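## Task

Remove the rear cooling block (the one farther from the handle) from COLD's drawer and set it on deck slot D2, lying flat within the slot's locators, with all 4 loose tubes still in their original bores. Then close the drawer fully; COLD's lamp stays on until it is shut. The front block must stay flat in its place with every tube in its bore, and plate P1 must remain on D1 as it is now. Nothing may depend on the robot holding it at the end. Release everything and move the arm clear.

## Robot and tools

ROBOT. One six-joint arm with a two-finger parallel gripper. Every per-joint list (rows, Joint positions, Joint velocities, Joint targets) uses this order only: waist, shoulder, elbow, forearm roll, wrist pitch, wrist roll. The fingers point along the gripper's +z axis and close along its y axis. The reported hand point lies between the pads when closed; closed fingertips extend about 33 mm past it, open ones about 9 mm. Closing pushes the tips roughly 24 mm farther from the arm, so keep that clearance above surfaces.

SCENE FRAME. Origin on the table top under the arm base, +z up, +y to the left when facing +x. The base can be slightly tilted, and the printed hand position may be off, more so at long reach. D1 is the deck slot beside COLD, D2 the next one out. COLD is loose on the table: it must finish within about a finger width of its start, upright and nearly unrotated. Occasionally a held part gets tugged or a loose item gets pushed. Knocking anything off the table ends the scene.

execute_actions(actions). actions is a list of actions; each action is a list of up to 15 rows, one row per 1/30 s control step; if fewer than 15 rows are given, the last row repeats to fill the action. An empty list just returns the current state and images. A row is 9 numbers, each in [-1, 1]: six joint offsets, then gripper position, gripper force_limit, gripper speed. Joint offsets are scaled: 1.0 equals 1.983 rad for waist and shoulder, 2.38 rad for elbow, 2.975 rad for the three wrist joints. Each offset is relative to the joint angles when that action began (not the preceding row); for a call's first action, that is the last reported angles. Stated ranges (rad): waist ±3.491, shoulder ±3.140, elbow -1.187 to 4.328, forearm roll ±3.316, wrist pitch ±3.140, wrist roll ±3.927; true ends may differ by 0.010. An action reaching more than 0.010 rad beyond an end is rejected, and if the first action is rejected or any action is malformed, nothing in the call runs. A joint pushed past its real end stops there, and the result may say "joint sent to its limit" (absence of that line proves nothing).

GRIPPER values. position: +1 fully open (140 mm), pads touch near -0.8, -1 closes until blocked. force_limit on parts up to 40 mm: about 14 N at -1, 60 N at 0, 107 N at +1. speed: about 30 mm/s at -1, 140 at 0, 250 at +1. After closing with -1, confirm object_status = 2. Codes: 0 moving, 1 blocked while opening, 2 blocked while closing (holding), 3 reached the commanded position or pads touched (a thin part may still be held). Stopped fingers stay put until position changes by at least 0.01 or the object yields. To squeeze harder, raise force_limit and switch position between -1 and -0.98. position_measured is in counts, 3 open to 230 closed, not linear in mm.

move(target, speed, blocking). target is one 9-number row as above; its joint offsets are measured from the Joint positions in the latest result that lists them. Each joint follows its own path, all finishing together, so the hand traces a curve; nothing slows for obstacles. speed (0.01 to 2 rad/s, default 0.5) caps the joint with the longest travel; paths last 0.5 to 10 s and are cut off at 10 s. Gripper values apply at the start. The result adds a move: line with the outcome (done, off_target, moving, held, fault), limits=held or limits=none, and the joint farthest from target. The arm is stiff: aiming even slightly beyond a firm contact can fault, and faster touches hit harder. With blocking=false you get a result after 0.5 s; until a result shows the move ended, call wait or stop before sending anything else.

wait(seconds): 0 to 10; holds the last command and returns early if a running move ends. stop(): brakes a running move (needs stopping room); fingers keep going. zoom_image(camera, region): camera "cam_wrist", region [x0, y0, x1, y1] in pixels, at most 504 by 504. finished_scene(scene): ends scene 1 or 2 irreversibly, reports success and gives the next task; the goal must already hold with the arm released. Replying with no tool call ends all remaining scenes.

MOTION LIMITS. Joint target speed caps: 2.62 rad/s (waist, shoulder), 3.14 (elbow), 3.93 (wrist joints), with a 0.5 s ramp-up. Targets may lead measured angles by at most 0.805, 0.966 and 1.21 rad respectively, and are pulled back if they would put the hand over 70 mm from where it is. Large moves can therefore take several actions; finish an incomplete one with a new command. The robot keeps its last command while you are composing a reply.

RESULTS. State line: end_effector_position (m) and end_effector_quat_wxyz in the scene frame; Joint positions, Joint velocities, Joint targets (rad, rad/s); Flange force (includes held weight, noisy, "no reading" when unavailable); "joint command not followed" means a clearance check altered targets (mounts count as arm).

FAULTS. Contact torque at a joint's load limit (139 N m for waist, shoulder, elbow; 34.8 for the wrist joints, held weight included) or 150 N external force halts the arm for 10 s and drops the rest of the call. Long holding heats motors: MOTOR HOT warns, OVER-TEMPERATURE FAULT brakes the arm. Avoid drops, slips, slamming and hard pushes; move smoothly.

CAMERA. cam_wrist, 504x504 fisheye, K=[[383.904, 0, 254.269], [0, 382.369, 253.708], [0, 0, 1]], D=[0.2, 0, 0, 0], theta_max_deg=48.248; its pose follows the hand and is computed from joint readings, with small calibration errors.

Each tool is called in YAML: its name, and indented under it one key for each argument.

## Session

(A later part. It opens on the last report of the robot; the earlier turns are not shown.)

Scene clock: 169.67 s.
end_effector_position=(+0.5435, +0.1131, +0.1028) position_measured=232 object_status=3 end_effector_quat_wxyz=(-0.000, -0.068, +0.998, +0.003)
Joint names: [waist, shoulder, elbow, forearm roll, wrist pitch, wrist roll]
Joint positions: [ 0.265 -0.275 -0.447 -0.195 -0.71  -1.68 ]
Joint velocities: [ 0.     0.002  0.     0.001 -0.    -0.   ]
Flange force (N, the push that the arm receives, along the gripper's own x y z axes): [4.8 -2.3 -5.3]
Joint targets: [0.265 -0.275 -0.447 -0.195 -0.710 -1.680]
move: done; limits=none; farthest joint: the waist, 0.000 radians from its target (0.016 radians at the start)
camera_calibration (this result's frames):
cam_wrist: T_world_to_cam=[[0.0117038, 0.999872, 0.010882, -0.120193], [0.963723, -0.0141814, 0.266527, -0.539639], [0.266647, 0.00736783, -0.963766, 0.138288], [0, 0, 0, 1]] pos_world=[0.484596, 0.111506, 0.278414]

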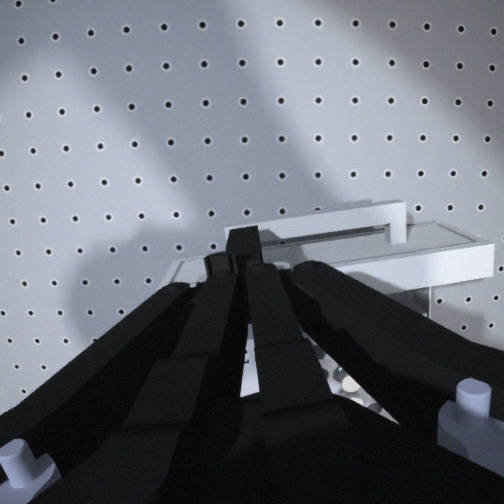

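move:
  target: [0.0081,0.1084,0.148,0.016,-0.044,-0.0215,-1,-0.5,0]
  speed: 0.12

Scene clock: 173.47 s.
end_effector_position=(+0.6593, +0.1641, +0.0997) position_measured=232 object_status=3 end_effector_quat_wxyz=(+0.001, -0.067, +0.998, +0.000)
Joint names: [waist, shoulder, elbow, forearm roll, wrist pitch, wrist roll]
Joint positions: [ 0.281 -0.06  -0.095 -0.147 -0.841 -1.744]
Joint velocities: [-0.     0.001 -0.001  0.    -0.    -0.   ]
Flange force (N, the push that the arm receives, along the gripper's own x y z axes): [3.5 -3.8 -4.0]
Joint targets: [0.281 -0.060 -0.095 -0.147 -0.841 -1.744]
move: done; limits=none; farthest joint: the elbow, 0.001 radians from its target (0.353 radians at the start)
camera_calibration (this result's frames):
cam_wrist: T_world_to_cam=[[0.0132097, 0.9999, 0.00510389, -0.17297], [0.962794, -0.014097, 0.269869, -0.649482], [0.269914, 0.00134911, -0.962883, 0.102756], [0, 0, 0, 1]] pos_world=[0.599867, 0.163658, 0.2751]

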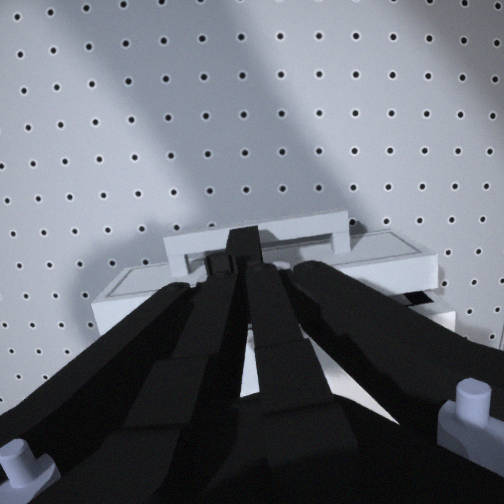

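move:
  target: [-0.003,0.007,0.0104,-0.0012,-0.0038,0.002,-1,-0.5,0]
  speed: 0.02

Scene clock: 175.53 s.
end_effector_position=(+0.6667, +0.1647, +0.1000) position_measured=232 object_status=3 end_effector_quat_wxyz=(+0.001, -0.067, +0.998, +0.000)
Joint names: [waist, shoulder, elbow, forearm roll, wrist pitch, wrist roll]
Joint positions: [ 0.275 -0.047 -0.071 -0.151 -0.852 -1.738]
Joint velocities: [-0.001  0.     0.003  0.001 -0.001  0.001]
Flange force (N, the push that the arm receives, along the gripper's own x y z axes): [3.1 0.9 -3.0]
Joint targets: [0.275 -0.046 -0.071 -0.151 -0.853 -1.738]
move: done; limits=none; farthest joint: the waist, 0.000 radians from its target (0.006 radians at the start)
camera_calibration (this result's frames):
cam_wrist: T_world_to_cam=[[0.012933, 0.999903, 0.00518511, -0.173494], [0.962707, -0.013853, 0.27019, -0.656683], [0.270235, 0.00149738, -0.962793, 0.100857], [0, 0, 0, 1]] pos_world=[0.607182, 0.164229, 0.275433]

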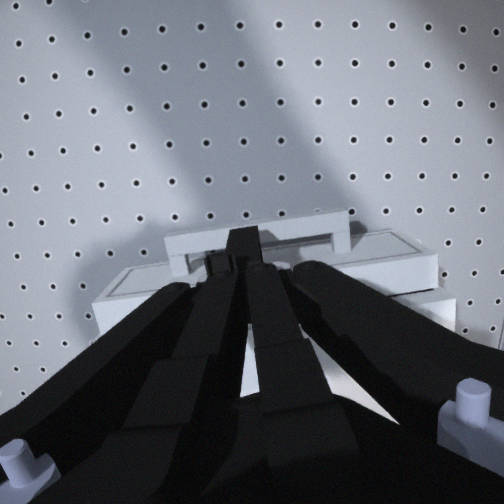

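move:
  target: [-0.0012,0.0028,0.0042,-0.0005,-0.0015,0.0008,-1,-0.5,0]
  speed: 0.01

Scene clock: 177.03 s.
end_effector_position=(+0.6696, +0.1650, +0.1001) position_measured=232 object_status=3 end_effector_quat_wxyz=(+0.001, -0.067, +0.998, +0.000)
Joint names: [waist, shoulder, elbow, forearm roll, wrist pitch, wrist roll]
Joint positions: [ 0.273 -0.041 -0.061 -0.152 -0.857 -1.735]
Joint velocities: [-0.001  0.     0.002  0.     0.     0.   ]
Flange force (N, the push that the arm receives, along the gripper's own x y z axes): [22.7 1.7 -16.0]
Joint targets: [0.272 -0.041 -0.061 -0.152 -0.857 -1.735]
move: done; limits=none; farthest joint: the wrist pitch, 0.001 radians from its target (0.004 radians at the start)
camera_calibration (this result's frames):
cam_wrist: T_world_to_cam=[[0.0128799, 0.999903, 0.00531878, -0.17376], [0.962684, -0.0138381, 0.270272, -0.659505], [0.27032, 0.00163924, -0.962769, 0.100104], [0, 0, 0, 1]] pos_world=[0.610073, 0.164452, 0.275547]

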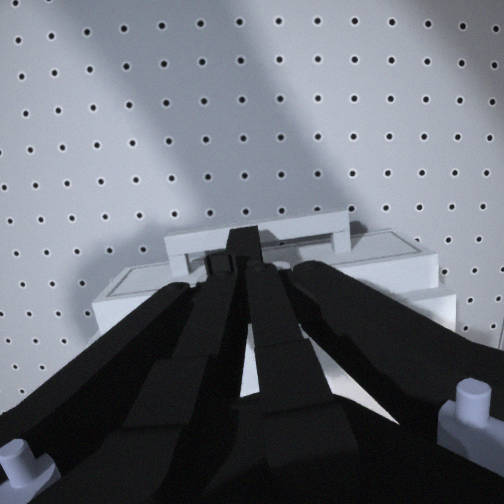

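move:
  target: [-0.008,-0.06,-0.004,0,-0.036,0,-1,-0.5,0]
  speed: 0.2

move:
  target: [0,-0.04,0.01,0,-0.03,0.53,1,0,0]
  speed: 1.3

Scene clock: 178.43 s.
end_effector_position=(+0.6597, +0.1625, +0.1648) position_measured=232 object_status=3 end_effector_quat_wxyz=(+0.003, -0.068, +0.998, +0.001)
Joint names: [waist, shoulder, elbow, forearm roll, wrist pitch, wrist roll]
Joint positions: [ 0.257 -0.16  -0.07  -0.152 -0.964 -1.735]
Joint velocities: [ 0.    -0.001  0.002 -0.001 -0.001  0.   ]
Flange force (N, the push that the arm receives, along the gripper's own x y z axes): [-0.1 -2.7 -4.8]
Joint targets: [0.257 -0.160 -0.070 -0.152 -0.964 -1.735]
move: done; limits=none; farthest joint: the waist, 0.000 radians from its target (0.015 radians at the start)
camera_calibration (this result's frames):
cam_wrist: T_world_to_cam=[[0.0117878, 0.999909, 0.00649531, -0.171018], [0.961807, -0.0131147, 0.273415, -0.66754], [0.273475, 0.00302429, -0.961874, 0.162622], [0, 0, 0, 1]] pos_world=[0.599588, 0.161756, 0.340048]

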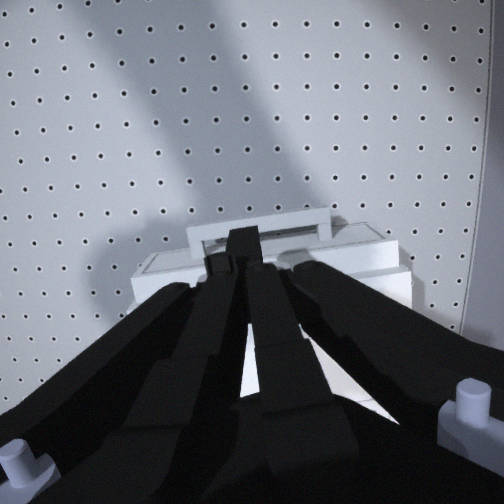

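Scene clock: 180.37 s.
end_effector_position=(+0.6574, +0.1714, +0.2166) position_measured=3 object_status=3 end_effector_quat_wxyz=(-0.010, +0.760, -0.650, +0.002)
Joint names: [waist, shoulder, elbow, forearm roll, wrist pitch, wrist roll]
Joint positions: [ 0.257 -0.239 -0.047 -0.152 -1.053 -0.159]
Joint velocities: [ 0.001  0.001  0.002 -0.001  0.     0.001]
Flange force (N, the push that the arm receives, along the gripper's own x y z axes): [-0.2 2.0 -3.0]
Joint targets: [0.257 -0.239 -0.047 -0.152 -1.053 -0.159]
move: done; limits=none; farthest joint: the waist, 0.000 radians from its target (0.000 radians at the start)
camera_calibration (this result's frames):
cam_wrist: T_world_to_cam=[[-0.999912, -0.00725047, -0.0111381, 0.661297], [-0.0100835, 0.959823, 0.280426, -0.208755], [0.00865735, 0.280514, -0.959811, 0.339069], [0, 0, 0, 1]] pos_world=[0.656199, 0.110049, 0.391349]

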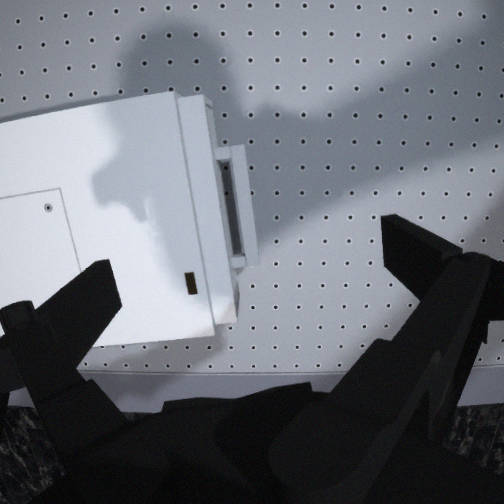

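The lamp is off, so the drawer is shut.

finished_scene:
  scene: 1

The scene is finished: the task was done.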